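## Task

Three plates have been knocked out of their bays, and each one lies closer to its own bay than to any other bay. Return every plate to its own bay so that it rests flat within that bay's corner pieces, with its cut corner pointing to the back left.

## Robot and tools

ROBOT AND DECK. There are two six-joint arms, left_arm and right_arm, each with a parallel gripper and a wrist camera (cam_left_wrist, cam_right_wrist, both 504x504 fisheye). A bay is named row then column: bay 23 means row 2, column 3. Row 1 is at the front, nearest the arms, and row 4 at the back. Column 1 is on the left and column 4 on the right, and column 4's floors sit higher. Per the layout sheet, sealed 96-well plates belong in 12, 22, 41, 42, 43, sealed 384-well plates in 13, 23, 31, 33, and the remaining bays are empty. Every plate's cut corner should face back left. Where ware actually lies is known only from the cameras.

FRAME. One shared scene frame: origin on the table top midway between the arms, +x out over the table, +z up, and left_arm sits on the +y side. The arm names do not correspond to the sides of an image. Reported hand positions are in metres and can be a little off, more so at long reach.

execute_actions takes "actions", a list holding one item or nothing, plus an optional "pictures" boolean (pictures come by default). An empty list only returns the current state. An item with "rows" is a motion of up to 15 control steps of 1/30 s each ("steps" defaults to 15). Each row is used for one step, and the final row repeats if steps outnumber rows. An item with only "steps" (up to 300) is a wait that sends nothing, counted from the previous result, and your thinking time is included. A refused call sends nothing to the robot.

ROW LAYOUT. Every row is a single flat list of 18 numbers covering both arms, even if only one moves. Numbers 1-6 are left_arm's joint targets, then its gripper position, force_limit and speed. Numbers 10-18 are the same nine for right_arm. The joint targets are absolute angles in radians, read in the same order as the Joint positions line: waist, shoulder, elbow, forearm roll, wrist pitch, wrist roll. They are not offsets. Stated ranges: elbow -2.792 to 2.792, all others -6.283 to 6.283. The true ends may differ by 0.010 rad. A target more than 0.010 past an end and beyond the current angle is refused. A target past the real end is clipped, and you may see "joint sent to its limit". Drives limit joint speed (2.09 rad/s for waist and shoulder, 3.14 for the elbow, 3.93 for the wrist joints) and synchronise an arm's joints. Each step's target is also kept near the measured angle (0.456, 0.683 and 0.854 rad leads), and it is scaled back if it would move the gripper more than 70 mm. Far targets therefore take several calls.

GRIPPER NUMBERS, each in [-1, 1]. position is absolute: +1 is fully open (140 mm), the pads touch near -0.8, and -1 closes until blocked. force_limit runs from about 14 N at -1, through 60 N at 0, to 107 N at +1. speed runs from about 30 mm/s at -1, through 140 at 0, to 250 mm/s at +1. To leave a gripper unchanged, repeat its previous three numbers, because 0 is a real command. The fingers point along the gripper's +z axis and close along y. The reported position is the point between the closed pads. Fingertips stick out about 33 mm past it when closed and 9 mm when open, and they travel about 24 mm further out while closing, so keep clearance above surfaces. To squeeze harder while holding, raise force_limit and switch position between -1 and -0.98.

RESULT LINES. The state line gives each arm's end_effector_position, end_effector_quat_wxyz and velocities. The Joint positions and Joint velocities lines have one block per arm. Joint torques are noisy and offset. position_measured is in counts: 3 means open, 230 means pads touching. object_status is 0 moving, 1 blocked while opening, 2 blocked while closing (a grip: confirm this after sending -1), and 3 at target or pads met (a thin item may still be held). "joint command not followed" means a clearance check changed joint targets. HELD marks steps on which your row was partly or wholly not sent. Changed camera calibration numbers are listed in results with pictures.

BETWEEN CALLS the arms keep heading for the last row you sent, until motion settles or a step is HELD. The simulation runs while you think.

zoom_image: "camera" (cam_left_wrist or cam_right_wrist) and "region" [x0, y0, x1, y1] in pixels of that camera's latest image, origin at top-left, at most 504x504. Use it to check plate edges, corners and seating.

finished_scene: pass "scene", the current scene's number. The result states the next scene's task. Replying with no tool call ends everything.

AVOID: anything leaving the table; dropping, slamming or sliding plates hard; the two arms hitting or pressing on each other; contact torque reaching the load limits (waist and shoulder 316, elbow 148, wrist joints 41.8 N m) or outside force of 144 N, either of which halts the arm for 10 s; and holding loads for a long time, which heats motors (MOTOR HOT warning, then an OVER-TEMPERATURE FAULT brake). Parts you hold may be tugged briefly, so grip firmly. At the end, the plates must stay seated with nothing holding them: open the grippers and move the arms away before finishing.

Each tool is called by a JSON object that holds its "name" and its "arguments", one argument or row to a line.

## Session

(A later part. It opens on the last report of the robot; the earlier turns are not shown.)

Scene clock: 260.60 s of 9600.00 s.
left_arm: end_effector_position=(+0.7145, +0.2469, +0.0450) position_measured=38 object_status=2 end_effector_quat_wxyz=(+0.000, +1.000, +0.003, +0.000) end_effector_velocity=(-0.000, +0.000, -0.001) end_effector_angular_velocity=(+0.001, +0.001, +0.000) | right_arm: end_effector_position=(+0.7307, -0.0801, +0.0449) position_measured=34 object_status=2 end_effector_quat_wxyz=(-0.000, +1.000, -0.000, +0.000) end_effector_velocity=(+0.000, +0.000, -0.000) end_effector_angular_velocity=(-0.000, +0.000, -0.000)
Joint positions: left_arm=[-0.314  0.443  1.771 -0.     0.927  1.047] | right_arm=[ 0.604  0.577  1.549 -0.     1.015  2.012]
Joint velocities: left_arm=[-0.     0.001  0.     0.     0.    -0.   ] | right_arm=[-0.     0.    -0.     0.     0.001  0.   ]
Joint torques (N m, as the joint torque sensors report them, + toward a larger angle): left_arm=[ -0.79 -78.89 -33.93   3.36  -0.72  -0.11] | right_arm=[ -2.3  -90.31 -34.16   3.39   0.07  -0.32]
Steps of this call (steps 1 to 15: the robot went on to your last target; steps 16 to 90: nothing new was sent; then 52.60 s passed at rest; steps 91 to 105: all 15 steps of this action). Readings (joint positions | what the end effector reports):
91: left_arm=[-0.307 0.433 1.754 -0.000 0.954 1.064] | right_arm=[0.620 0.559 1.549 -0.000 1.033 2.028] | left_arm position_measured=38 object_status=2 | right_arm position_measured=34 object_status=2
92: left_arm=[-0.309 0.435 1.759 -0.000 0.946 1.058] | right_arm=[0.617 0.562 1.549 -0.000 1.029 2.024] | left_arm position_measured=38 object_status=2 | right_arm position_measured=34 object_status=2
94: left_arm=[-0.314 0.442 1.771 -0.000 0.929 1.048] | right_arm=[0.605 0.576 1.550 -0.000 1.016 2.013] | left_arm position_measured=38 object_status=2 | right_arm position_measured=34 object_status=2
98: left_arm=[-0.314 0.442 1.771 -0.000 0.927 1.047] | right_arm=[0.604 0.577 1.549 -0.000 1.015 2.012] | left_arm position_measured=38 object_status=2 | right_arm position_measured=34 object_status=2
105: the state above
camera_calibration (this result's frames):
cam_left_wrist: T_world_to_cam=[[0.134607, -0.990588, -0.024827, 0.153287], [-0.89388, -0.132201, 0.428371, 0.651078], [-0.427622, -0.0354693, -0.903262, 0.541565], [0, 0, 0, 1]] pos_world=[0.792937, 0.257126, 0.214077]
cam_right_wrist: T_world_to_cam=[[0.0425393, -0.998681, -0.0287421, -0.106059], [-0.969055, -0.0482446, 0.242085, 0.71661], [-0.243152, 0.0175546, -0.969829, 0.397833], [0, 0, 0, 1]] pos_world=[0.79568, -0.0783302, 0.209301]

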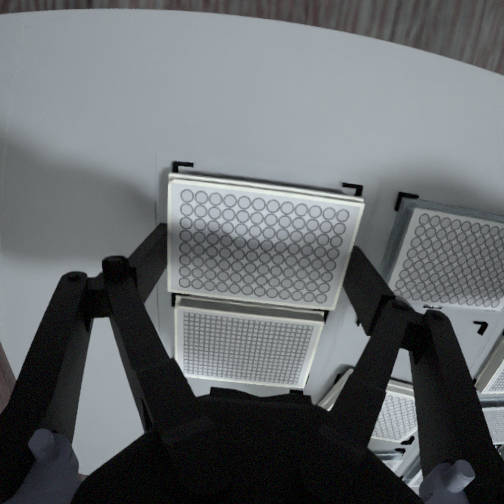

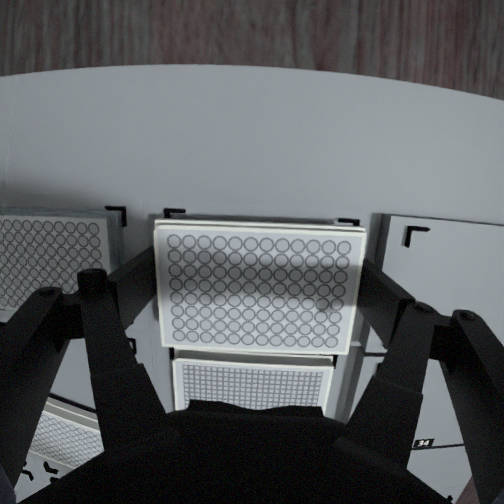

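{"name": "execute_actions", "arguments": {
  "actions": [
    {"rows":[[-0.3145,0.448,1.7746,0,0.918,1.0465,-1,0,-0.5,0.6038,0.5817,1.5527,0,1.0066,2.0117,-1,0,-0.5],[-0.3145,0.448,1.7746,0,0.918,1.0465,-1,0,-0.5,0.6038,0.5817,1.5527,0,1.0066,2.0117,-1,0,-0.5],[-0.3145,0.448,1.7746,0,0.918,1.0465,-1,0,-0.5,0.6038,0.5817,1.5527,0,1.0066,2.0117,-1,0,-0.5],[-0.3145,0.4536,1.778,0,0.9093,1.0465,-1,0,-0.5,0.6038,0.5864,1.5562,0,0.9984,2.0117,-1,0,-0.5]],"steps":15}
  ]
}}

{"name": "zoom_image", "arguments": {
  "camera": "cam_left_wrist",
  "region": [150,140,390,240]
}}

{"name": "zoom_image", "arguments": {
  "camera": "cam_right_wrist",
  "region": [145,170,385,270]
}}

Scene clock: 269.33 s of 9600.00 s.
left_arm: end_effector_position=(+0.7147, +0.2468, +0.0342) position_measured=38 object_status=2 end_effector_quat_wxyz=(+0.000, +1.000, +0.003, +0.000) end_effector_velocity=(-0.000, +0.000, +0.000) end_effector_angular_velocity=(+0.000, +0.000, -0.000) | right_arm: end_effector_position=(+0.7307, -0.0801, +0.0339) position_measured=34 object_status=2 end_effector_quat_wxyz=(-0.000, +1.000, -0.000, +0.000) end_effector_velocity=(-0.000, -0.000, -0.000) end_effector_angular_velocity=(-0.000, +0.000, -0.000)
Joint positions: left_arm=[-0.315  0.454  1.778  0.     0.909  1.047] | right_arm=[ 0.604  0.586  1.556 -0.     0.998  2.012]
Joint velocities: left_arm=[ 0. -0.  0.  0.  0.  0.] | right_arm=[-0.  0.  0. -0.  0.  0.]
Joint torques (N m, as the joint torque sensors report them, + toward a larger angle): left_arm=[ -0.56 -81.97 -33.99   3.5   -0.31   0.02] | right_arm=[ -1.53 -89.84 -33.38   3.45  -0.05  -0.34]
Steps of this call (steps 1 to 15: the robot went on to your last target; steps 16 to 90: nothing new was sent; then 5.23 s passed at rest; steps 91 to 105: all 15 steps of this action). Readings (joint positions | what the end effector reports):
91: left_arm=[-0.315 0.443 1.771 0.000 0.927 1.046] | right_arm=[0.604 0.577 1.549 -0.000 1.015 2.012] | left_arm position_measured=38 object_status=2 | right_arm position_measured=34 object_status=2
92: left_arm=[-0.315 0.445 1.773 0.000 0.923 1.046] | right_arm=[0.604 0.579 1.550 -0.000 1.011 2.012] | left_arm position_measured=38 object_status=2 | right_arm position_measured=34 object_status=2
94: left_arm=[-0.315 0.448 1.775 0.000 0.918 1.046] | right_arm=[0.604 0.582 1.553 -0.000 1.007 2.012] | left_arm position_measured=38 object_status=2 | right_arm position_measured=34 object_status=2
98: left_arm=[-0.315 0.454 1.778 0.000 0.910 1.046] | right_arm=[0.604 0.586 1.556 -0.000 0.999 2.012] | left_arm position_measured=38 object_status=2 | right_arm position_measured=34 object_status=2
105: the state above
camera_calibration (this result's frames):
cam_left_wrist: T_world_to_cam=[[0.134584, -0.990593, -0.0247699, 0.152911], [-0.89392, -0.132159, 0.428301, 0.655852], [-0.427545, -0.0355, -0.903297, 0.531803], [0, 0, 0, 1]] pos_world=[0.79307, 0.257029, 0.203261]
cam_right_wrist: T_world_to_cam=[[0.0424992, -0.998683, -0.02874, -0.106377], [-0.969055, -0.0482053, 0.24209, 0.719299], [-0.243157, 0.017562, -0.969828, 0.387133], [0, 0, 0, 1]] pos_world=[0.795695, -0.078362, 0.19826]

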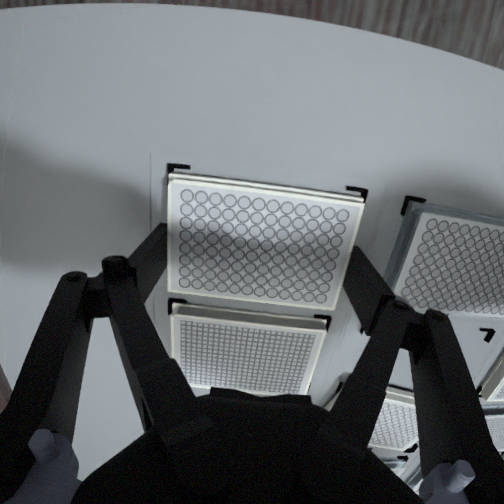

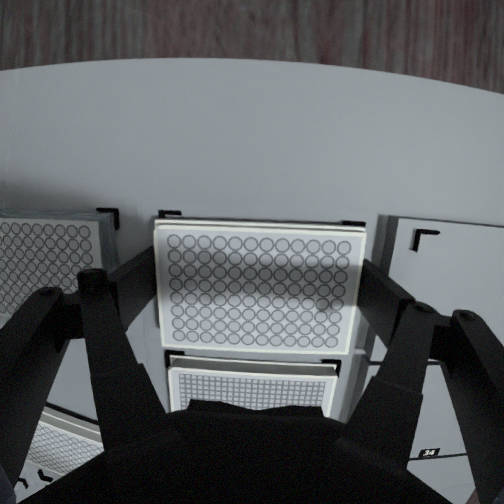

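Region (150, 140, 390, 240) of cam_left_wrist's 504x504 image, scaled by 2.100, with more detail than that image has; it fills the top 210 rows of this view, and the rest is white.

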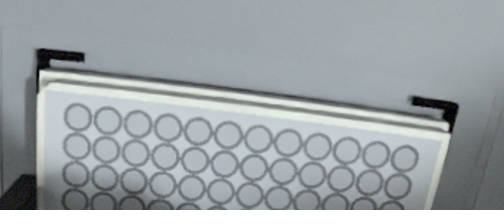

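Region (145, 170, 385, 270) of cam_right_wrist's 504x504 image, scaled by 2.100, with more detail than that image has; it fills the top 210 rows of this view, and the rest is white.

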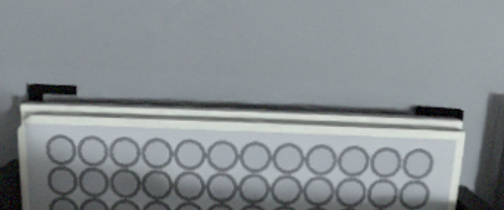

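{"name": "execute_actions", "arguments": {
  "actions": [
    {"rows":[[-0.3136,0.4553,1.7752,0,0.9104,1.0474,-1,0,-0.5,0.6025,0.5856,1.5575,0,0.9979,2.0104,-1,0,-0.5],[-0.3136,0.4553,1.7752,0,0.9104,1.0474,-1,0,-0.5,0.6025,0.5856,1.5575,0,0.9979,2.0104,-1,0,-0.5],[-0.3136,0.4553,1.7752,0,0.9104,1.0474,-1,0,-0.5,0.6025,0.5856,1.5575,0,0.9979,2.0104,-1,0,-0.5],[-0.3136,0.4553,1.7752,0,0.9104,1.0474,-1,0,-0.5,0.6025,0.5856,1.5575,0,0.9979,2.0104,-1,0,-0.5],[-0.3136,0.4553,1.7752,0,0.9104,1.0474,-1,0,-0.5,0.6025,0.5856,1.5575,0,0.9979,2.0104,-1,0,-0.5],[-0.3136,0.4568,1.7761,0,0.908,1.0474,-1,0,-0.5,0.6025,0.5869,1.5585,0,0.9957,2.0104,-1,0,-0.5],[-0.3136,0.4583,1.777,0,0.9055,1.0474,-1,0,-0.5,0.6025,0.5882,1.5594,0,0.9934,2.0104,-1,0,-0.5]],"steps":15}
  ]
}}

{"name": "zoom_image", "arguments": {
  "camera": "cam_left_wrist",
  "region": [150,140,390,240]
}}

{"name": "zoom_image", "arguments": {
  "camera": "cam_right_wrist",
  "region": [145,170,385,270]
}}

Scene clock: 290.37 s of 9600.00 s.
left_arm: end_effector_position=(+0.7162, +0.2467, +0.0313) position_measured=38 object_status=2 end_effector_quat_wxyz=(+0.000, +1.000, +0.003, +0.000) end_effector_velocity=(-0.000, +0.000, +0.000) end_effector_angular_velocity=(-0.000, +0.000, +0.001) | right_arm: end_effector_position=(+0.7307, -0.0813, +0.0310) position_measured=34 object_status=2 end_effector_quat_wxyz=(-0.000, +1.000, -0.000, +0.000) end_effector_velocity=(-0.000, -0.000, -0.001) end_effector_angular_velocity=(-0.001, +0.000, +0.001)
Joint positions: left_arm=[-0.314  0.458  1.777 -0.     0.905  1.047] | right_arm=[ 0.603  0.588  1.559 -0.     0.993  2.01 ]
Joint velocities: left_arm=[ 0.    -0.001  0.001 -0.001  0.    -0.   ] | right_arm=[ 0.     0.001  0.    -0.001 -0.     0.   ]
Joint torques (N m, as the joint torque sensors report them, + toward a larger angle): left_arm=[  0.68 -84.18 -32.16   3.71  -0.2   -0.08] | right_arm=[ -1.45 -91.82 -33.37   3.49   0.    -0.35]
Steps of this call (steps 1 to 15: the robot went on to your last target; steps 16 to 90: nothing new was sent; then 17.53 s passed at rest; steps 91 to 105: all 15 steps of this action). Readings (joint positions | what the end effector reports):
91: left_arm=[-0.314 0.454 1.778 -0.000 0.909 1.047] | right_arm=[0.604 0.586 1.556 -0.000 0.998 2.012] | left_arm position_measured=38 object_status=2 | right_arm position_measured=34 object_status=2
92: left_arm=[-0.314 0.454 1.777 -0.000 0.909 1.046] | right_arm=[0.603 0.586 1.557 -0.000 0.998 2.011] | left_arm position_measured=38 object_status=2 | right_arm position_measured=34 object_status=2
94: left_arm=[-0.314 0.455 1.775 -0.000 0.910 1.047] | right_arm=[0.603 0.586 1.557 -0.000 0.998 2.010] | left_arm position_measured=38 object_status=2 | right_arm position_measured=34 object_status=2
98: left_arm=[-0.314 0.457 1.776 -0.000 0.907 1.047] | right_arm=[0.603 0.587 1.559 -0.000 0.995 2.010] | left_arm position_measured=38 object_status=2 | right_arm position_measured=34 object_status=2
105: the state above
camera_calibration (this result's frames):
cam_left_wrist: T_world_to_cam=[[0.134652, -0.990586, -0.0246785, 0.15248], [-0.893954, -0.132185, 0.428221, 0.658461], [-0.427452, -0.0355996, -0.903337, 0.529781], [0, 0, 0, 1]] pos_world=[0.794558, 0.256944, 0.200367]
cam_right_wrist: T_world_to_cam=[[0.042529, -0.998681, -0.0287643, -0.107643], [-0.969068, -0.048239, 0.242032, 0.71991], [-0.243101, 0.0175811, -0.969842, 0.384279], [0, 0, 0, 1]] pos_world=[0.795639, -0.0795294, 0.195352]

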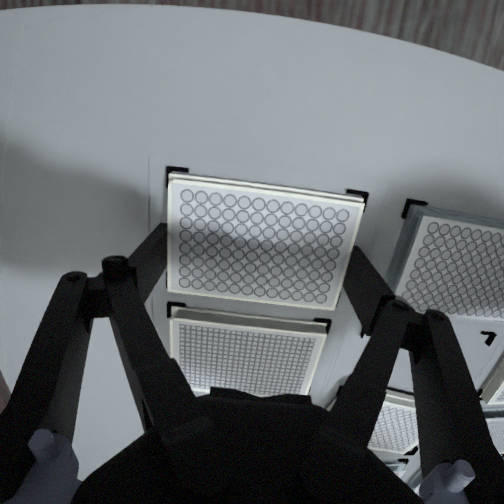

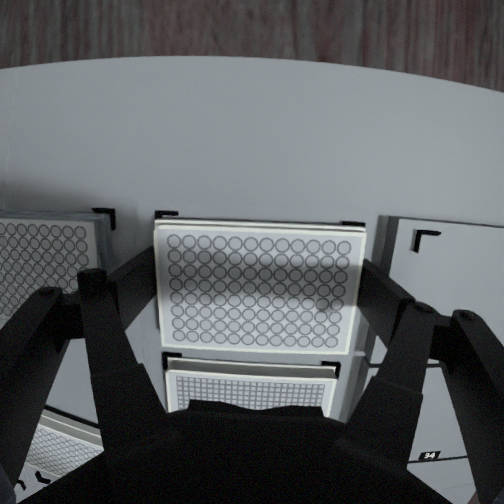

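Region (150, 140, 390, 240) of cam_left_wrist's 504x504 image, scaled by 2.100, with more detail than that image has; it fills the top 210 rows of this view, and the rest is white.

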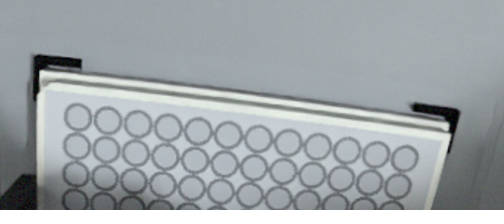

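Region (145, 170, 385, 270) of cam_right_wrist's 504x504 image, scaled by 2.100, with more detail than that image has; it fills the top 210 rows of this view, and the rest is white.

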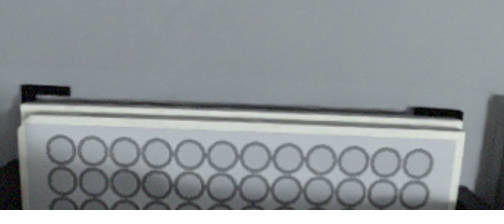

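{"name": "execute_actions", "arguments": {
  "actions": [
    {"rows":[[-0.3136,0.4588,1.7773,0,0.9047,1.0474,-1,0,-0.5,0.6025,0.5891,1.560,0,0.9919,2.0104,-1,0,-0.5],[-0.3136,0.4588,1.7773,0,0.9047,1.0474,-1,0,-0.5,0.6025,0.5891,1.560,0,0.9919,2.0104,-1,0,-0.5],[-0.3136,0.4593,1.7776,0,0.9039,1.0474,-1,0,-0.5,0.6025,0.590,1.5607,0,0.9904,2.0104,-1,0,-0.5],[-0.3136,0.4593,1.7776,0,0.9039,1.0474,-1,0,-0.5,0.6025,0.590,1.5607,0,0.9904,2.0104,-1,0,-0.5],[-0.3136,0.4593,1.7776,0,0.9039,1.0474,-1,0,-0.5,0.6025,0.5908,1.5613,0,0.9889,2.0104,-1,0,-0.5]],"steps":15}
  ]
}}

{"name": "zoom_image", "arguments": {
  "camera": "cam_left_wrist",
  "region": [150,140,390,340]
}}

{"name": "zoom_image", "arguments": {
  "camera": "cam_right_wrist",
  "region": [145,170,385,370]
}}

Scene clock: 299.40 s of 9600.00 s.
left_arm: end_effector_position=(+0.7162, +0.2468, +0.0303) position_measured=38 object_status=2 end_effector_quat_wxyz=(+0.000, +1.000, +0.003, +0.000) end_effector_velocity=(-0.000, +0.000, -0.000) end_effector_angular_velocity=(+0.000, +0.000, +0.002) | right_arm: end_effector_position=(+0.7306, -0.0813, +0.0279) position_measured=34 object_status=2 end_effector_quat_wxyz=(-0.000, +1.000, -0.000, +0.000) end_effector_velocity=(+0.000, +0.001, +0.000) end_effector_angular_velocity=(+0.002, -0.001, -0.000)
Joint positions: left_arm=[-0.314  0.459  1.778  0.     0.904  1.047] | right_arm=[ 0.602  0.591  1.561 -0.     0.989  2.01 ]
Joint velocities: left_arm=[ 0.    -0.     0.001  0.    -0.    -0.002] | right_arm=[ 0.     0.    -0.001  0.001 -0.001 -0.   ]
Joint torques (N m, as the joint torque sensors report them, + toward a larger angle): left_arm=[  0.45 -79.48 -29.41   3.53   0.82  -0.1 ] | right_arm=[ -1.58 -90.58 -33.27   3.48   0.01  -0.28]
Steps of this call (steps 1 to 15: the robot went on to your last target; steps 16 to 90: nothing new was sent; then 5.53 s passed at rest; steps 91 to 105: all 15 steps of this action). Readings (joint positions | what the end effector reports):
91: left_arm=[-0.314 0.458 1.777 0.000 0.905 1.047] | right_arm=[0.602 0.588 1.559 -0.000 0.993 2.010] | left_arm position_measured=38 object_status=2 | right_arm position_measured=34 object_status=2
92: left_arm=[-0.314 0.459 1.777 0.000 0.905 1.047] | right_arm=[0.602 0.589 1.560 -0.000 0.993 2.010] | left_arm position_measured=38 object_status=2 | right_arm position_measured=34 object_status=2
94: left_arm=[-0.314 0.459 1.777 0.000 0.904 1.047] | right_arm=[0.602 0.590 1.560 -0.000 0.991 2.010] | left_arm position_measured=38 object_status=2 | right_arm position_measured=34 object_status=2
98: left_arm=[-0.314 0.459 1.778 0.000 0.904 1.047] | right_arm=[0.602 0.591 1.561 -0.000 0.989 2.010] | left_arm position_measured=38 object_status=2 | right_arm position_measured=34 object_status=2
105: the state above
camera_calibration (this result's frames):
cam_left_wrist: T_world_to_cam=[[0.134608, -0.990591, -0.0247098, 0.152501], [-0.893956, -0.132159, 0.428224, 0.658881], [-0.42746, -0.0355529, -0.903335, 0.528875], [0, 0, 0, 1]] pos_world=[0.794557, 0.256946, 0.19937]
cam_right_wrist: T_world_to_cam=[[0.042517, -0.998682, -0.0287338, -0.10775], [-0.969052, -0.0482213, 0.242103, 0.7206], [-0.243169, 0.0175511, -0.969825, 0.381344], [0, 0, 0, 1]] pos_world=[0.795611, -0.0795524, 0.192282]

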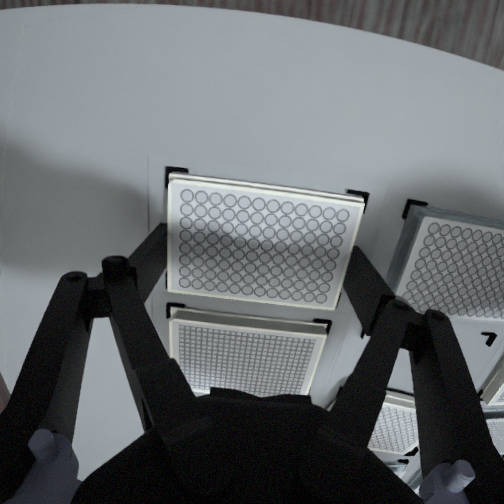

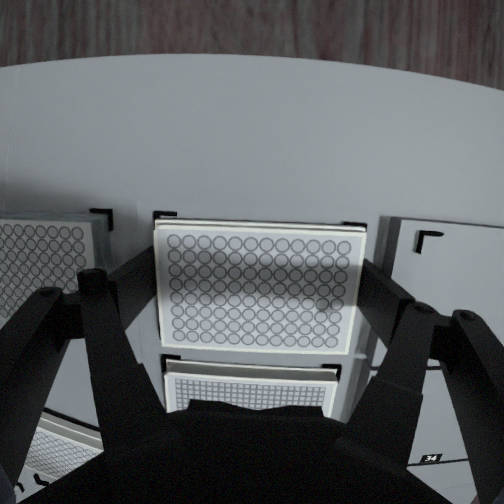

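Region (150, 140, 390, 340) of cam_left_wrist's 504x504 image, scaled by 2.100, with more detail than that image has.

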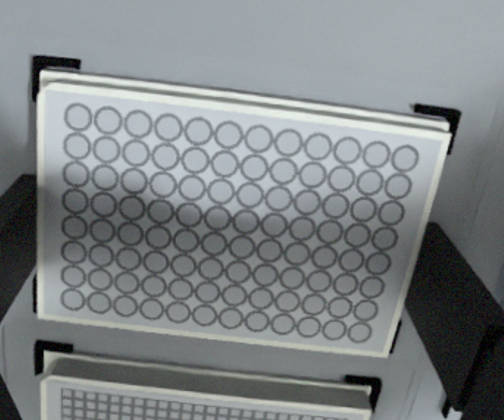

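Region (145, 170, 385, 370) of cam_right_wrist's 504x504 image, scaled by 2.100, with more detail than that image has.

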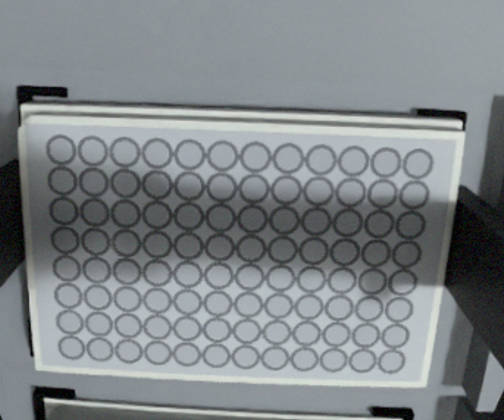

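{"name": "execute_actions", "arguments": {
  "actions": [
    {"rows":[[-0.3136,0.4586,1.7772,0,0.9051,1.0474,-1,0,-0.5,0.6031,0.5908,1.5613,0,0.9889,2.011,-1,0,-0.5],[-0.3136,0.4586,1.7772,0,0.9051,1.0474,-1,0,-0.5,0.6031,0.5908,1.5613,0,0.9889,2.011,-1,0,-0.5],[-0.3136,0.4586,1.7772,0,0.9051,1.0474,-1,0,-0.5,0.6031,0.5908,1.5613,0,0.9889,2.011,-1,0,-0.5],[-0.3136,0.4586,1.7772,0,0.9051,1.0474,1,0,-0.7,0.6031,0.5917,1.562,0,0.9874,2.011,-1,0,-0.5],[-0.3136,0.4586,1.7772,0,0.9051,1.0474,1,0,-0.7,0.6031,0.5917,1.562,0,0.9874,2.011,-1,0,-0.5],[-0.3136,0.4586,1.7772,0,0.9051,1.0474,1,0,-0.7,0.6031,0.5917,1.562,0,0.9874,2.011,-1,0,-0.5],[-0.3136,0.4586,1.7772,0,0.9051,1.0474,1,0,-0.7,0.6031,0.5926,1.5626,0,0.9859,2.011,-1,0,-0.5]],"steps":15}
  ]
}}

{"name": "zoom_image", "arguments": {
  "camera": "cam_left_wrist",
  "region": [150,140,390,340]
}}

{"name": "zoom_image", "arguments": {
  "camera": "cam_right_wrist",
  "region": [145,170,385,370]
}}

Scene clock: 311.23 s of 9600.00 s.
left_arm: end_effector_position=(+0.7161, +0.2468, +0.0310) position_measured=4 object_status=0 end_effector_quat_wxyz=(+0.000, +1.000, +0.003, +0.000) end_effector_velocity=(-0.000, +0.000, -0.001) end_effector_angular_velocity=(+0.001, +0.001, +0.001) | right_arm: end_effector_position=(+0.7305, -0.0809, +0.0262) position_measured=34 object_status=2 end_effector_quat_wxyz=(-0.000, +1.000, -0.000, +0.000) end_effector_velocity=(+0.000, -0.001, -0.001) end_effector_angular_velocity=(-0.002, -0.000, +0.001)
Joint positions: left_arm=[-0.314  0.459  1.777  0.     0.905  1.047] | right_arm=[0.603 0.592 1.562 0.    0.986 2.011]
Joint velocities: left_arm=[ 0.     0.001  0.    -0.    -0.    -0.   ] | right_arm=[-0.     0.001  0.    -0.002 -0.001 -0.   ]
Joint torques (N m, as the joint torque sensors report them, + toward a larger angle): left_arm=[ -0.89 -83.96 -33.74   3.17  -0.12   0.09] | right_arm=[  1.03 -15.3   -4.83   2.59  -7.35   0.63]
Steps of this call (steps 1 to 15: the robot went on to your last target; steps 16 to 90: nothing new was sent; then 8.33 s passed at rest; steps 91 to 105: all 15 steps of this action). Readings (joint positions | what the end effector reports):
91: left_arm=[-0.314 0.459 1.778 0.000 0.904 1.047] | right_arm=[0.602 0.591 1.561 0.000 0.989 2.010] | left_arm position_measured=38 object_status=2 | right_arm position_measured=34 object_status=2
92: left_arm=[-0.314 0.459 1.778 0.000 0.904 1.047] | right_arm=[0.603 0.591 1.561 0.000 0.989 2.010] | left_arm position_measured=38 object_status=2 | right_arm position_measured=34 object_status=2
94: left_arm=[-0.314 0.459 1.777 0.000 0.905 1.047] | right_arm=[0.603 0.591 1.561 0.000 0.989 2.011] | left_arm position_measured=38 object_status=0 | right_arm position_measured=34 object_status=2
98: left_arm=[-0.314 0.459 1.777 0.000 0.905 1.047] | right_arm=[0.603 0.592 1.562 0.000 0.987 2.011] | left_arm position_measured=26 object_status=0 | right_arm position_measured=34 object_status=2
105: the state above
camera_calibration (this result's frames):
cam_left_wrist: T_world_to_cam=[[0.134605, -0.990589, -0.0248115, 0.152562], [-0.893894, -0.132194, 0.428343, 0.658513], [-0.427592, -0.0354782, -0.903275, 0.529521], [0, 0, 0, 1]] pos_world=[0.794524, 0.256964, 0.200019]
cam_right_wrist: T_world_to_cam=[[0.0424652, -0.99868, -0.0289124, -0.107284], [-0.969109, -0.0482103, 0.241876, 0.720893], [-0.242951, 0.0177479, -0.969876, 0.379491], [0, 0, 0, 1]] pos_world=[0.795377, -0.0791232, 0.19059]

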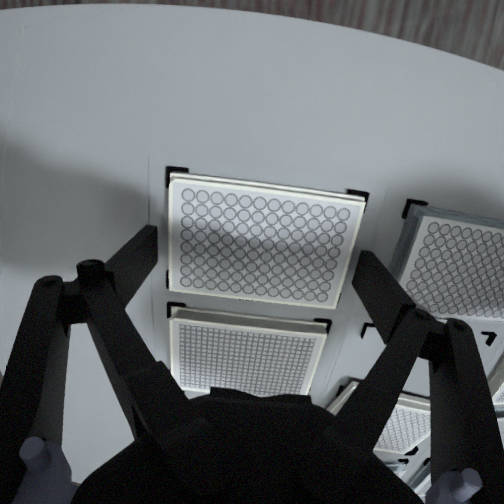

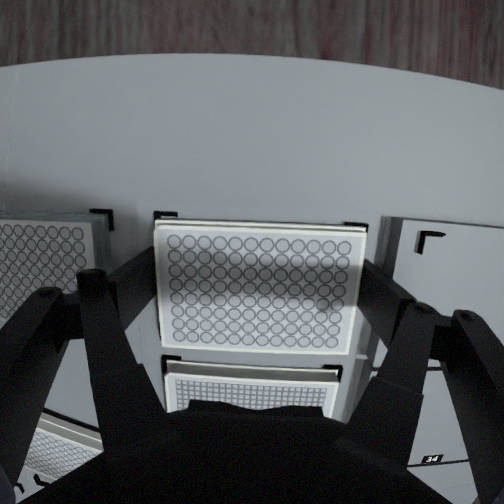

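Region (150, 140, 390, 340) of cam_left_wrist's 504x504 image, scaled by 2.100, with more detail than that image has.

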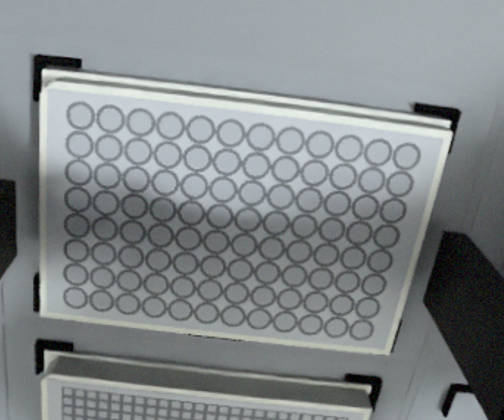

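Region (145, 170, 385, 370) of cam_right_wrist's 504x504 image, scaled by 2.100, with more detail than that image has.

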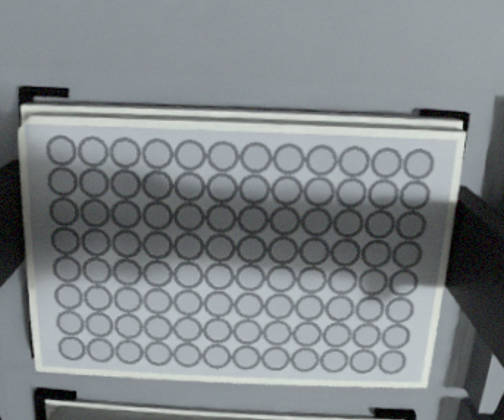

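{"name": "execute_actions", "arguments": {
  "actions": [
    {"rows":[[-0.3136,0.4586,1.7772,0,0.9051,1.0474,1,0,-0.7,0.6031,0.5906,1.5611,0,0.9893,2.011,-1,0,-0.5],[-0.3136,0.4586,1.7772,0,0.9051,1.0474,1,0,-0.7,0.6031,0.5906,1.5611,0,0.9893,2.011,-1,0,-0.5],[-0.3136,0.4586,1.7772,0,0.9051,1.0474,1,0,-0.7,0.6031,0.5906,1.5611,0,0.9893,2.011,-1,0,-0.5],[-0.3136,0.4586,1.7772,0,0.9051,1.0474,1,0,-0.7,0.6031,0.5906,1.5611,0,0.9893,2.011,-1,0,-0.5],[-0.3136,0.4441,1.7686,0,0.9283,1.0474,1,0,-0.7,0.6031,0.5906,1.5611,0,0.9893,2.011,1,0,-0.7]],"steps":15}
  ]
}}

{"name": "zoom_image", "arguments": {
  "camera": "cam_right_wrist",
  "region": [145,170,385,370]
}}

Scene clock: 320.57 s of 9600.00 s.
left_arm: end_effector_position=(+0.7159, +0.2469, +0.0451) position_measured=3 object_status=3 end_effector_quat_wxyz=(+0.000, +1.000, +0.003, +0.000) end_effector_velocity=(-0.000, -0.000, +0.000) end_effector_angular_velocity=(-0.000, -0.000, +0.001) | right_arm: end_effector_position=(+0.7304, -0.0809, +0.0280) position_measured=3 object_status=0 end_effector_quat_wxyz=(-0.000, +1.000, -0.000, +0.000) end_effector_velocity=(+0.000, +0.001, +0.001) end_effector_angular_velocity=(+0.001, -0.001, -0.000)
Joint positions: left_arm=[-0.314  0.444  1.769 -0.     0.928  1.047] | right_arm=[ 0.603  0.591  1.561 -0.     0.989  2.011]
Joint velocities: left_arm=[ 0.    -0.001  0.    -0.    -0.    -0.   ] | right_arm=[ 0.    -0.001 -0.001  0.001 -0.     0.   ]
Joint torques (N m, as the joint torque sensors report them, + toward a larger angle): left_arm=[ -2.09 -81.7  -34.29   2.9   -0.57   0.22] | right_arm=[ -2.28 -90.45 -33.09   3.39   0.13  -0.34]
Steps of this call (steps 1 to 15: the robot went on to your last target; steps 16 to 90: nothing new was sent; then 5.83 s passed at rest; steps 91 to 105: all 15 steps of this action). Readings (joint positions | what the end effector reports):
91: left_arm=[-0.314 0.459 1.777 -0.000 0.905 1.047] | right_arm=[0.603 0.593 1.563 0.000 0.986 2.011] | left_arm position_measured=3 object_status=3 | right_arm position_measured=34 object_status=2
92: left_arm=[-0.314 0.459 1.777 0.000 0.905 1.047] | right_arm=[0.603 0.592 1.562 -0.000 0.987 2.011] | left_arm position_measured=3 object_status=3 | right_arm position_measured=34 object_status=2
94: left_arm=[-0.314 0.459 1.777 -0.000 0.905 1.047] | right_arm=[0.603 0.592 1.562 -0.000 0.988 2.011] | left_arm position_measured=3 object_status=3 | right_arm position_measured=34 object_status=2
98: left_arm=[-0.314 0.445 1.769 -0.000 0.926 1.047] | right_arm=[0.603 0.591 1.562 -0.000 0.989 2.011] | left_arm position_measured=3 object_status=3 | right_arm position_measured=25 object_status=0
105: the state above
camera_calibration (this result's frames):
cam_left_wrist: T_world_to_cam=[[0.134554, -0.990595, -0.0248431, 0.153066], [-0.893874, -0.13216, 0.428396, 0.652221], [-0.42765, -0.035436, -0.90325, 0.542249], [0, 0, 0, 1]] pos_world=[0.794301, 0.257039, 0.21418]
cam_right_wrist: T_world_to_cam=[[0.0426009, -0.998684, -0.0285442, -0.107384], [-0.969024, -0.0482584, 0.242205, 0.720339], [-0.243264, 0.0173418, -0.969805, 0.381445], [0, 0, 0, 1]] pos_world=[0.795393, -0.0790957, 0.192392]

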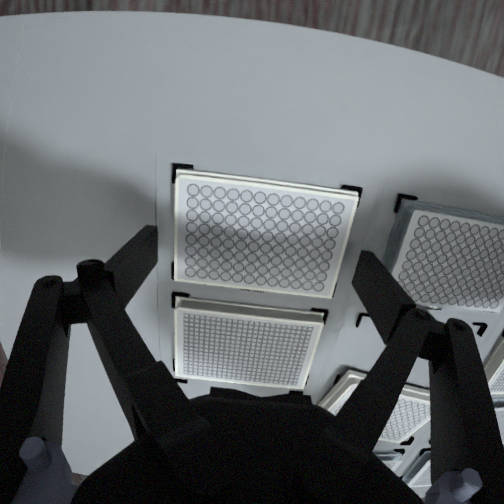

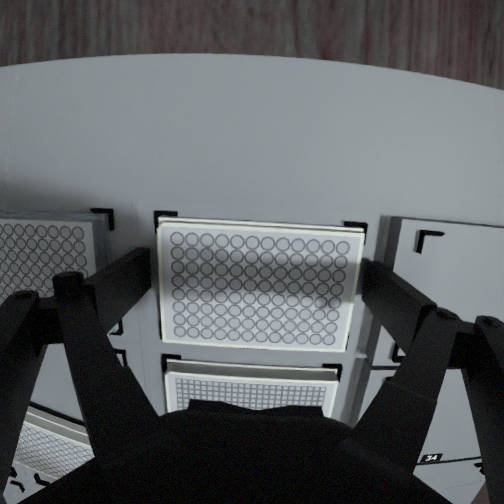

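Region (145, 170, 385, 370) of cam_right_wrist's 504x504 image, scaled by 2.100, with more detail than that image has.

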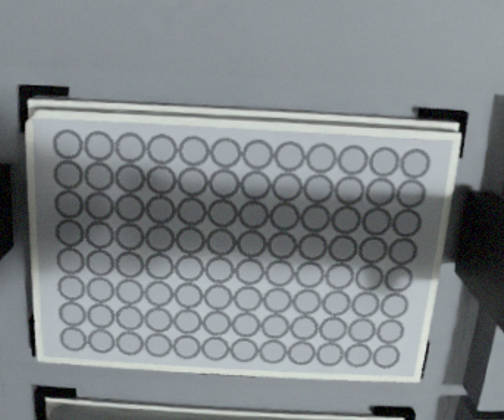

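{"name": "execute_actions", "arguments": {
  "actions": [
    {"rows":[[-0.3136,0.409,1.747,0,0.985,1.0474,1,0,0,0.6031,0.5906,1.5611,0,0.9893,2.011,1,0,0],[-0.3136,0.409,1.747,0,0.985,1.0474,1,0,0,0.6031,0.5906,1.5611,0,0.9893,2.011,1,0,0],[-0.3136,0.409,1.747,0,0.985,1.0474,1,0,0,0.6031,0.539,1.521,0,1.081,2.011,1,0,0],[-0.3136,0.409,1.747,0,0.985,1.0474,1,0,0,0.6031,0.539,1.521,0,1.081,2.011,1,0,0],[-0.3136,0.409,1.747,0,0.985,1.0474,1,0,0,0.6031,0.539,1.521,0,1.081,2.011,1,0,0],[-0.3136,0.409,1.747,0,0.985,1.0474,1,0,0,0.6031,0.539,1.521,0,1.081,2.011,1,0,0],[-0.3136,0.409,1.747,0,0.985,1.0474,1,0,0,0.6031,0.539,1.521,0,1.081,2.011,1,0,0],[-0.3136,0.409,1.747,0,0.985,1.0474,1,0,0,0.6031,0.539,1.521,0,1.081,2.011,1,0,0],[-0.3136,0.409,1.747,0,0.985,1.0474,1,0,0,0.6031,0.539,1.521,0,1.081,2.011,1,0,0],[-0.3136,0.409,1.747,0,0.985,1.0474,1,0,0,0.6031,0.539,1.521,0,1.081,2.011,1,0,0],[-0.45,0.37,1.80,0,0.97,1.04,1,0,0,0.1,0.3,1.6,0,1.241,1.518,1,0,0]],"steps":15}
  ],
  "pictures": false
}}

{"name": "execute_actions", "arguments": {
  "actions": [
    {"rows":[[-0.6526,0.3327,1.8608,0,0.9475,1.038,1,0,0,0.1,0.3,1.6,0,1.241,1.518,1,0,0]],"steps":15}
  ],
  "pictures": false
}}

{"name": "execute_actions", "arguments": {
  "actions": [
    {"steps":12}
  ]
}}

Scene clock: 337.33 s of 9600.00 s.
left_arm: end_effector_position=(+0.7140, +0.2472, +0.0800) position_measured=3 object_status=3 end_effector_quat_wxyz=(+0.000, +1.000, +0.003, +0.000) end_effector_velocity=(-0.015, -0.013, -0.003) end_effector_angular_velocity=(+0.004, +0.007, -0.027) | right_arm: end_effector_position=(+0.7392, -0.1288, +0.1080) position_measured=3 object_status=3 end_effector_quat_wxyz=(+0.000, +1.000, +0.002, -0.001) end_effector_velocity=(+0.123, -0.529, +0.226) end_effector_angular_velocity=(+0.016, -0.033, -0.008)
Joint positions: left_arm=[-0.315  0.409  1.747  0.     0.985  1.047] | right_arm=[0.544 0.509 1.533 0.    1.101 1.948]
Joint velocities: left_arm=[-0.027 -0.004  0.012  0.    -0.     0.   ] | right_arm=[-0.671 -0.335  0.084  0.002  0.215 -0.665]
Joint torques (N m, as the joint torque sensors report them, + toward a larger angle): left_arm=[ -3.69 -80.82 -36.41   3.43  -0.43   0.25] | right_arm=[  3.81 -82.   -32.8    3.81  -0.05  -0.54]
A step of this action was HELD (marked below), so the robot has no last target. An arm can still carry out its HELD step.
Steps of this call (steps 1 to 15: the robot went on to your last target; steps 16 to 90: nothing new was sent; then 13.27 s passed at rest; steps 91 to 105: all 15 steps of this action). Readings (joint positions | what the end effector reports):
91: left_arm=[-0.314 0.444 1.769 0.000 0.929 1.047] | right_arm=[0.603 0.591 1.561 0.000 0.989 2.011] | left_arm position_measured=3 object_status=3 | right_arm position_measured=3 object_status=3
92: left_arm=[-0.314 0.440 1.766 0.000 0.936 1.047] | right_arm=[0.603 0.591 1.561 0.000 0.989 2.011] | left_arm position_measured=3 object_status=3 | right_arm position_measured=3 object_status=3
94: left_arm=[-0.314 0.416 1.751 0.000 0.973 1.047] | right_arm=[0.603 0.586 1.558 0.000 0.998 2.011] | left_arm position_measured=3 object_status=3 | right_arm position_measured=3 object_status=3
98: left_arm=[-0.314 0.409 1.747 0.000 0.985 1.047] | right_arm=[0.603 0.539 1.521 0.000 1.079 2.011] | left_arm position_measured=3 object_status=3 | right_arm position_measured=3 object_status=3
101: left_arm=[-0.314 0.409 1.747 0.000 0.985 1.047] | right_arm=[0.603 0.539 1.521 0.000 1.081 2.011] | left_arm position_measured=3 object_status=3 | right_arm position_measured=3 object_status=3 HELD
102: left_arm=[-0.314 0.409 1.747 0.000 0.985 1.047] | right_arm=[0.599 0.537 1.523 0.000 1.083 2.006] | left_arm position_measured=3 object_status=3 | right_arm position_measured=3 object_status=3 HELD
105: the state above
joint command not followed: on one or more control steps a check withheld the commanded joint targets of the left arm, and it was not sent them on those steps.
cause: the commanded joint targets would bring a part of the robot too close to another arm (a part of this arm just beyond joint 5 (wrist pitch) and a part of the other arm just beyond its joint 4 (forearm roll)); next, command targets that bring no part of the robot closer to that arm.

Scene clock: 337.83 s of 9600.00 s.
left_arm: end_effector_position=(+0.6818, +0.2113, +0.0804) position_measured=3 object_status=3 end_effector_quat_wxyz=(+0.000, +1.000, -0.030, +0.000) end_effector_velocity=(-0.108, -0.112, +0.001) end_effector_angular_velocity=(+0.000, +0.000, -0.212) | right_arm: end_effector_position=(+0.7452, -0.3779, +0.1989) position_measured=3 object_status=3 end_effector_quat_wxyz=(-0.000, +1.000, -0.003, -0.000) end_effector_velocity=(-0.080, -0.484, +0.174) end_effector_angular_velocity=(+0.001, -0.006, -0.025)
Joint positions: left_arm=[-0.382  0.393  1.77   0.     0.977  1.046] | right_arm=[0.225 0.359 1.581 0.    1.202 1.639]
Joint velocities: left_arm=[-0.219 -0.049  0.073  0.    -0.024 -0.007] | right_arm=[-0.647 -0.303  0.097  0.001  0.2   -0.622]
Joint torques (N m, as the joint torque sensors report them, + toward a larger angle): left_arm=[ -3.73 -76.32 -36.84   3.62  -0.43   0.22] | right_arm=[  0.02 -77.89 -37.43   3.78  -0.02   0.01]
Steps of this call (steps 1 to 15: all 15 steps of this action). Readings (joint positions | what the end effector reports):
1: left_arm=[-0.316 0.409 1.748 0.000 0.985 1.047] | right_arm=[0.523 0.498 1.536 0.000 1.108 1.926] | left_arm position_measured=3 object_status=3 | right_arm position_measured=3 object_status=3
2: left_arm=[-0.317 0.408 1.748 0.000 0.985 1.047] | right_arm=[0.502 0.489 1.539 0.000 1.115 1.907] | left_arm position_measured=3 object_status=3 | right_arm position_measured=3 object_status=3
4: left_arm=[-0.320 0.407 1.750 0.000 0.984 1.047] | right_arm=[0.461 0.469 1.546 0.000 1.128 1.866] | left_arm position_measured=3 object_status=3 | right_arm position_measured=3 object_status=3
8: left_arm=[-0.334 0.404 1.754 0.000 0.983 1.047] | right_arm=[0.376 0.430 1.558 0.000 1.154 1.785] | left_arm position_measured=3 object_status=3 | right_arm position_measured=3 object_status=3
15: the state above

Scene clock: 338.23 s of 9600.00 s.
left_arm: end_effector_position=(+0.6362, +0.1682, +0.0804) position_measured=3 object_status=3 end_effector_quat_wxyz=(+0.000, +0.997, -0.073, +0.000) end_effector_velocity=(-0.116, -0.100, +0.000) end_effector_angular_velocity=(-0.001, +0.000, -0.212) | right_arm: end_effector_position=(+0.7229, -0.4686, +0.2315) position_measured=3 object_status=3 end_effector_quat_wxyz=(+0.000, +1.000, -0.005, +0.000) end_effector_velocity=(-0.000, -0.001, -0.000) end_effector_angular_velocity=(-0.001, +0.001, -0.000)
Joint positions: left_arm=[-0.471  0.373  1.8    0.     0.968  1.043] | right_arm=[ 0.1    0.3    1.6   -0.     1.241  1.518]
Joint velocities: left_arm=[-0.219 -0.049  0.073 -0.001 -0.024 -0.006] | right_arm=[-0.001 -0.     0.    -0.001  0.001 -0.001]
Joint torques (N m, as the joint torque sensors report them, + toward a larger angle): left_arm=[ -2.82 -73.38 -35.88   3.56  -0.41  -0.05] | right_arm=[ -2.36 -67.56 -37.36   3.63   0.01  -0.08]
Steps of this call (steps 1 to 12: the robot went on to your last target). Readings (joint positions | what the end effector reports):
1: left_arm=[-0.389 0.392 1.773 0.000 0.977 1.045] | right_arm=[0.203 0.348 1.584 0.000 1.209 1.618] | left_arm position_measured=3 object_status=3 | right_arm position_measured=3 object_status=3
2: left_arm=[-0.397 0.390 1.775 0.000 0.976 1.045] | right_arm=[0.181 0.338 1.588 0.000 1.216 1.597] | left_arm position_measured=3 object_status=3 | right_arm position_measured=3 object_status=3
4: left_arm=[-0.411 0.387 1.780 0.000 0.974 1.045] | right_arm=[0.138 0.318 1.594 0.000 1.229 1.555] | left_arm position_measured=3 object_status=3 | right_arm position_measured=3 object_status=3
8: left_arm=[-0.441 0.380 1.790 0.000 0.971 1.044] | right_arm=[0.100 0.300 1.600 -0.000 1.241 1.519] | left_arm position_measured=3 object_status=3 | right_arm position_measured=3 object_status=3
12: the state above
camera_calibration (this result's frames):
cam_left_wrist: T_world_to_cam=[[-0.0176367, -0.999537, -0.0247934, 0.185032], [-0.90361, 0.00531959, 0.428324, 0.538528], [-0.427994, 0.0299578, -0.903285, 0.5265], [0, 0, 0, 1]] pos_world=[0.715221, 0.166308, 0.249503]
cam_right_wrist: T_world_to_cam=[[0.0326374, -0.999062, -0.0284574, -0.481434], [-0.969463, -0.0385688, 0.242185, 0.64992], [-0.243055, 0.0196841, -0.969813, 0.584575], [0, 0, 0, 1]] pos_world=[0.78787, -0.467422, 0.395827]

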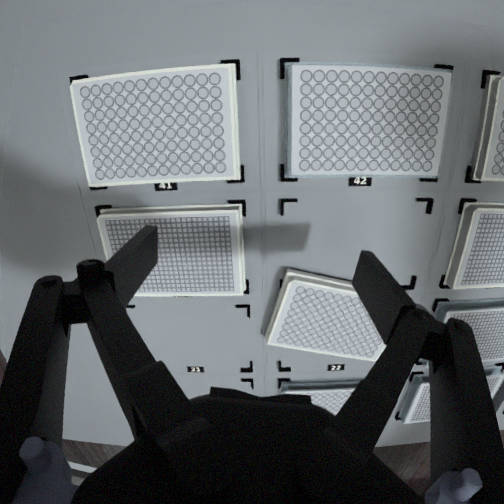

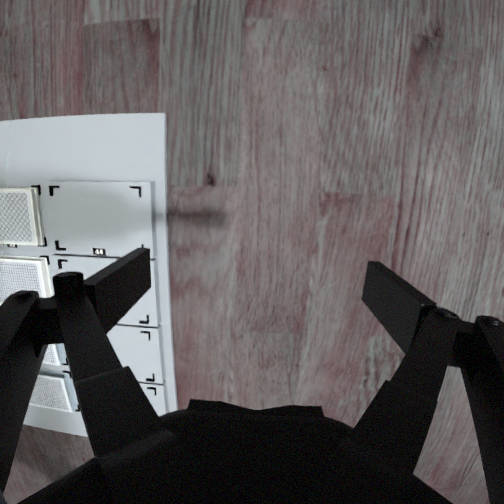

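{"name": "execute_actions", "arguments": {
  "actions": [
    {"steps":35}
  ]
}}

Scene clock: 340.73 s of 9600.00 s.
left_arm: end_effector_position=(+0.5344, +0.0966, +0.0799) position_measured=3 object_status=3 end_effector_quat_wxyz=(+0.000, +0.987, -0.161, +0.000) end_effector_velocity=(-0.000, +0.000, -0.000) end_effector_angular_velocity=(+0.001, +0.000, -0.001) | right_arm: end_effector_position=(+0.7229, -0.4688, +0.2316) position_measured=3 object_status=3 end_effector_quat_wxyz=(+0.000, +1.000, -0.005, +0.000) end_effector_velocity=(-0.001, -0.001, -0.000) end_effector_angular_velocity=(-0.001, +0.001, -0.001)
Joint positions: left_arm=[-0.653  0.333  1.861 -0.     0.947  1.038] | right_arm=[ 0.1    0.3    1.6   -0.     1.241  1.518]
Joint velocities: left_arm=[0.    0.    0.    0.    0.    0.001] | right_arm=[-0.001 -0.     0.001 -0.001  0.     0.   ]
Joint torques (N m, as the joint torque sensors report them, + toward a larger angle): left_arm=[ -1.52 -70.89 -34.9    3.13  -0.46   0.26] | right_arm=[ -1.62 -69.07 -37.65   3.98   0.06  -0.24]
Steps of this call (steps 1 to 45: the robot went on to your last target; steps 46 to 75: nothing new was sent). Readings (joint positions | what the end effector reports):
1: left_arm=[-0.478 0.372 1.802 0.000 0.967 1.043] | right_arm=[0.100 0.300 1.600 -0.000 1.241 1.518] | left_arm position_measured=3 object_status=3 | right_arm position_measured=3 object_status=3
2: left_arm=[-0.485 0.370 1.805 0.000 0.966 1.043] | right_arm=[0.100 0.300 1.600 -0.000 1.241 1.518] | left_arm position_measured=3 object_status=3 | right_arm position_measured=3 object_status=3
4: left_arm=[-0.500 0.367 1.810 0.000 0.964 1.042] | right_arm=[0.100 0.300 1.600 -0.000 1.241 1.518] | left_arm position_measured=3 object_status=3 | right_arm position_measured=3 object_status=3
8: left_arm=[-0.530 0.360 1.820 0.000 0.961 1.041] | right_arm=[0.100 0.300 1.600 -0.000 1.241 1.518] | left_arm position_measured=3 object_status=3 | right_arm position_measured=3 object_status=3
75: the state above
All arms were judged still, so your last target was given up. Only a new action makes them travel on or press farther. Fingers that are still opening or closing keep moving.
camera_calibration (this result's frames):
cam_left_wrist: T_world_to_cam=[[-0.193259, -0.980833, -0.0248353, 0.20374], [-0.888545, 0.164227, 0.428389, 0.423754], [-0.416099, 0.104857, -0.903253, 0.471044], [0, 0, 0, 1]] pos_world=[0.6119, 0.0808511, 0.249]
cam_right_wrist: T_world_to_cam=[[0.0324312, -0.999069, -0.0284462, -0.481461], [-0.9695, -0.0383637, 0.242071, 0.650073], [-0.242937, 0.0197279, -0.969842, 0.584609], [0, 0, 0, 1]] pos_world=[0.787883, -0.467607, 0.395918]

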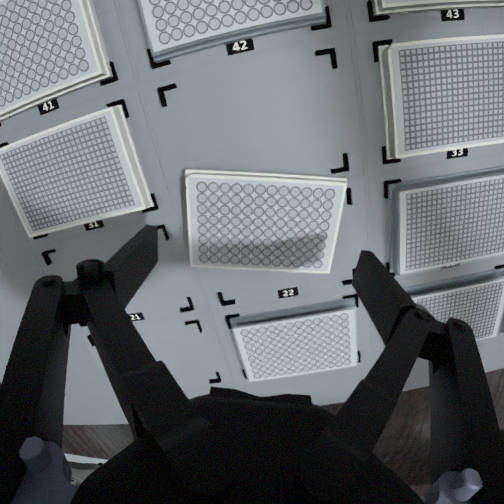

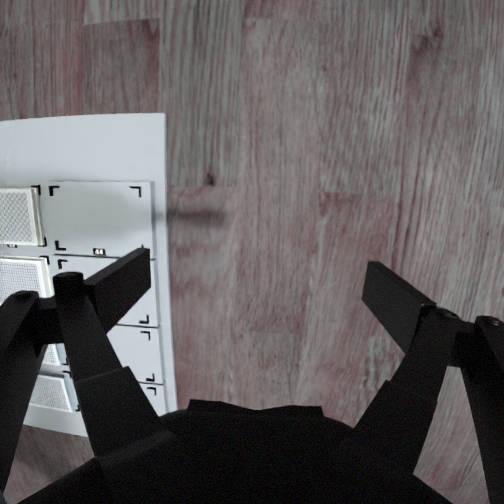

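{"name": "execute_actions", "arguments": {
  "actions": [
    {"rows":[[-0.6582,0.3327,1.8608,0,0.9475,0.967,1,0,0,0.1,0.3,1.6,0,1.241,1.518,1,0,0],[-0.6582,0.3327,1.8608,0,0.9475,0.967,1,0,0,0.1,0.3,1.6,0,1.241,1.518,1,0,0],[-0.6582,0.3327,1.8608,0,0.9475,0.967,1,0,0,0.1,0.3,1.6,0,1.241,1.518,1,0,0],[-0.6582,0.3688,1.8862,0,0.886,0.967,1,0,0,0.1,0.3,1.6,0,1.241,1.518,1,0,0]],"steps":15}
  ]
}}

Scene clock: 366.57 s of 9600.00 s.
left_arm: end_effector_position=(+0.5318, +0.0939, +0.0449) position_measured=3 object_status=3 end_effector_quat_wxyz=(+0.000, +0.992, -0.129, +0.000) end_effector_velocity=(+0.001, -0.001, +0.001) end_effector_angular_velocity=(-0.002, -0.002, +0.001) | right_arm: end_effector_position=(+0.7229, -0.4688, +0.2316) position_measured=3 object_status=3 end_effector_quat_wxyz=(+0.000, +1.000, -0.005, +0.000) end_effector_velocity=(+0.000, -0.000, -0.000) end_effector_angular_velocity=(-0.001, -0.000, +0.001)
Joint positions: left_arm=[-0.658  0.369  1.886 -0.     0.886  0.967] | right_arm=[ 0.1    0.3    1.6   -0.     1.241  1.518]
Joint velocities: left_arm=[ 0.    -0.001 -0.001  0.    -0.001 -0.001] | right_arm=[ 0.    -0.     0.    -0.001 -0.001 -0.001]
Joint torques (N m, as the joint torque sensors report them, + toward a larger angle): left_arm=[ -0.43 -72.44 -33.53   2.88  -0.58   0.46] | right_arm=[ -2.51 -68.02 -37.9    3.83  -0.04  -0.23]
Steps of this call (steps 1 to 90: nothing new was sent; then 22.33 s passed at rest; steps 91 to 105: all 15 steps of this action). Readings (joint positions | what the end effector reports):
91: left_arm=[-0.653 0.333 1.861 -0.000 0.947 1.037] | right_arm=[0.100 0.300 1.600 -0.000 1.241 1.518] | left_arm position_measured=3 object_status=3 | right_arm position_measured=3 object_status=3
92: left_arm=[-0.653 0.333 1.861 -0.000 0.947 1.029] | right_arm=[0.100 0.300 1.600 -0.000 1.241 1.518] | left_arm position_measured=3 object_status=3 | right_arm position_measured=3 object_status=3
94: left_arm=[-0.657 0.333 1.861 -0.000 0.947 0.984] | right_arm=[0.100 0.300 1.600 -0.000 1.241 1.518] | left_arm position_measured=3 object_status=3 | right_arm position_measured=3 object_status=3
98: left_arm=[-0.658 0.367 1.885 -0.000 0.890 0.967] | right_arm=[0.100 0.300 1.600 -0.000 1.241 1.518] | left_arm position_measured=3 object_status=3 | right_arm position_measured=3 object_status=3
105: the state above
camera_calibration (this result's frames):
cam_left_wrist: T_world_to_cam=[[-0.128815, -0.991358, -0.024825, 0.166464], [-0.897346, 0.105871, 0.42844, 0.447027], [-0.422109, 0.0774662, -0.903229, 0.444392], [0, 0, 0, 1]] pos_world=[0.610163, 0.0832731, 0.213996]
cam_right_wrist: T_world_to_cam=[[0.0324312, -0.999069, -0.028446, -0.481462], [-0.9695, -0.0383637, 0.242071, 0.650073], [-0.242937, 0.0197277, -0.969842, 0.584609], [0, 0, 0, 1]] pos_world=[0.787883, -0.467607, 0.395918]

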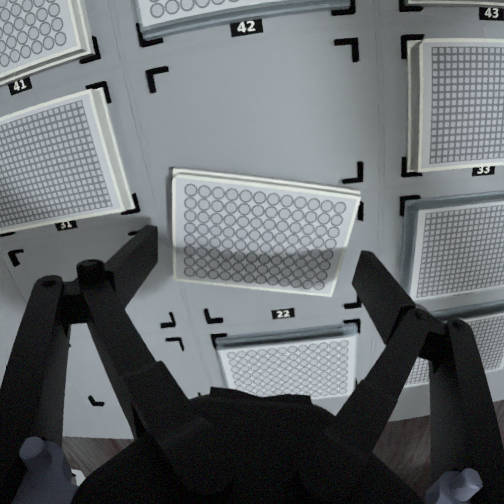

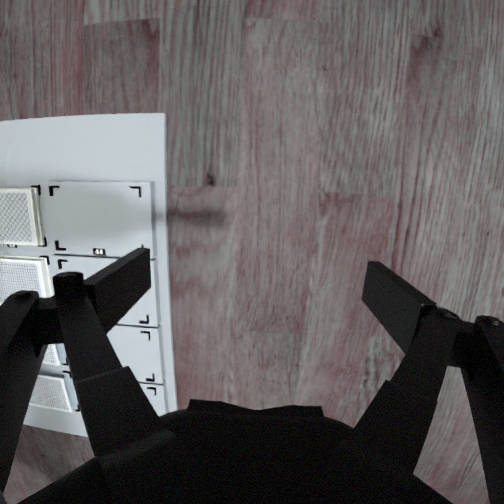

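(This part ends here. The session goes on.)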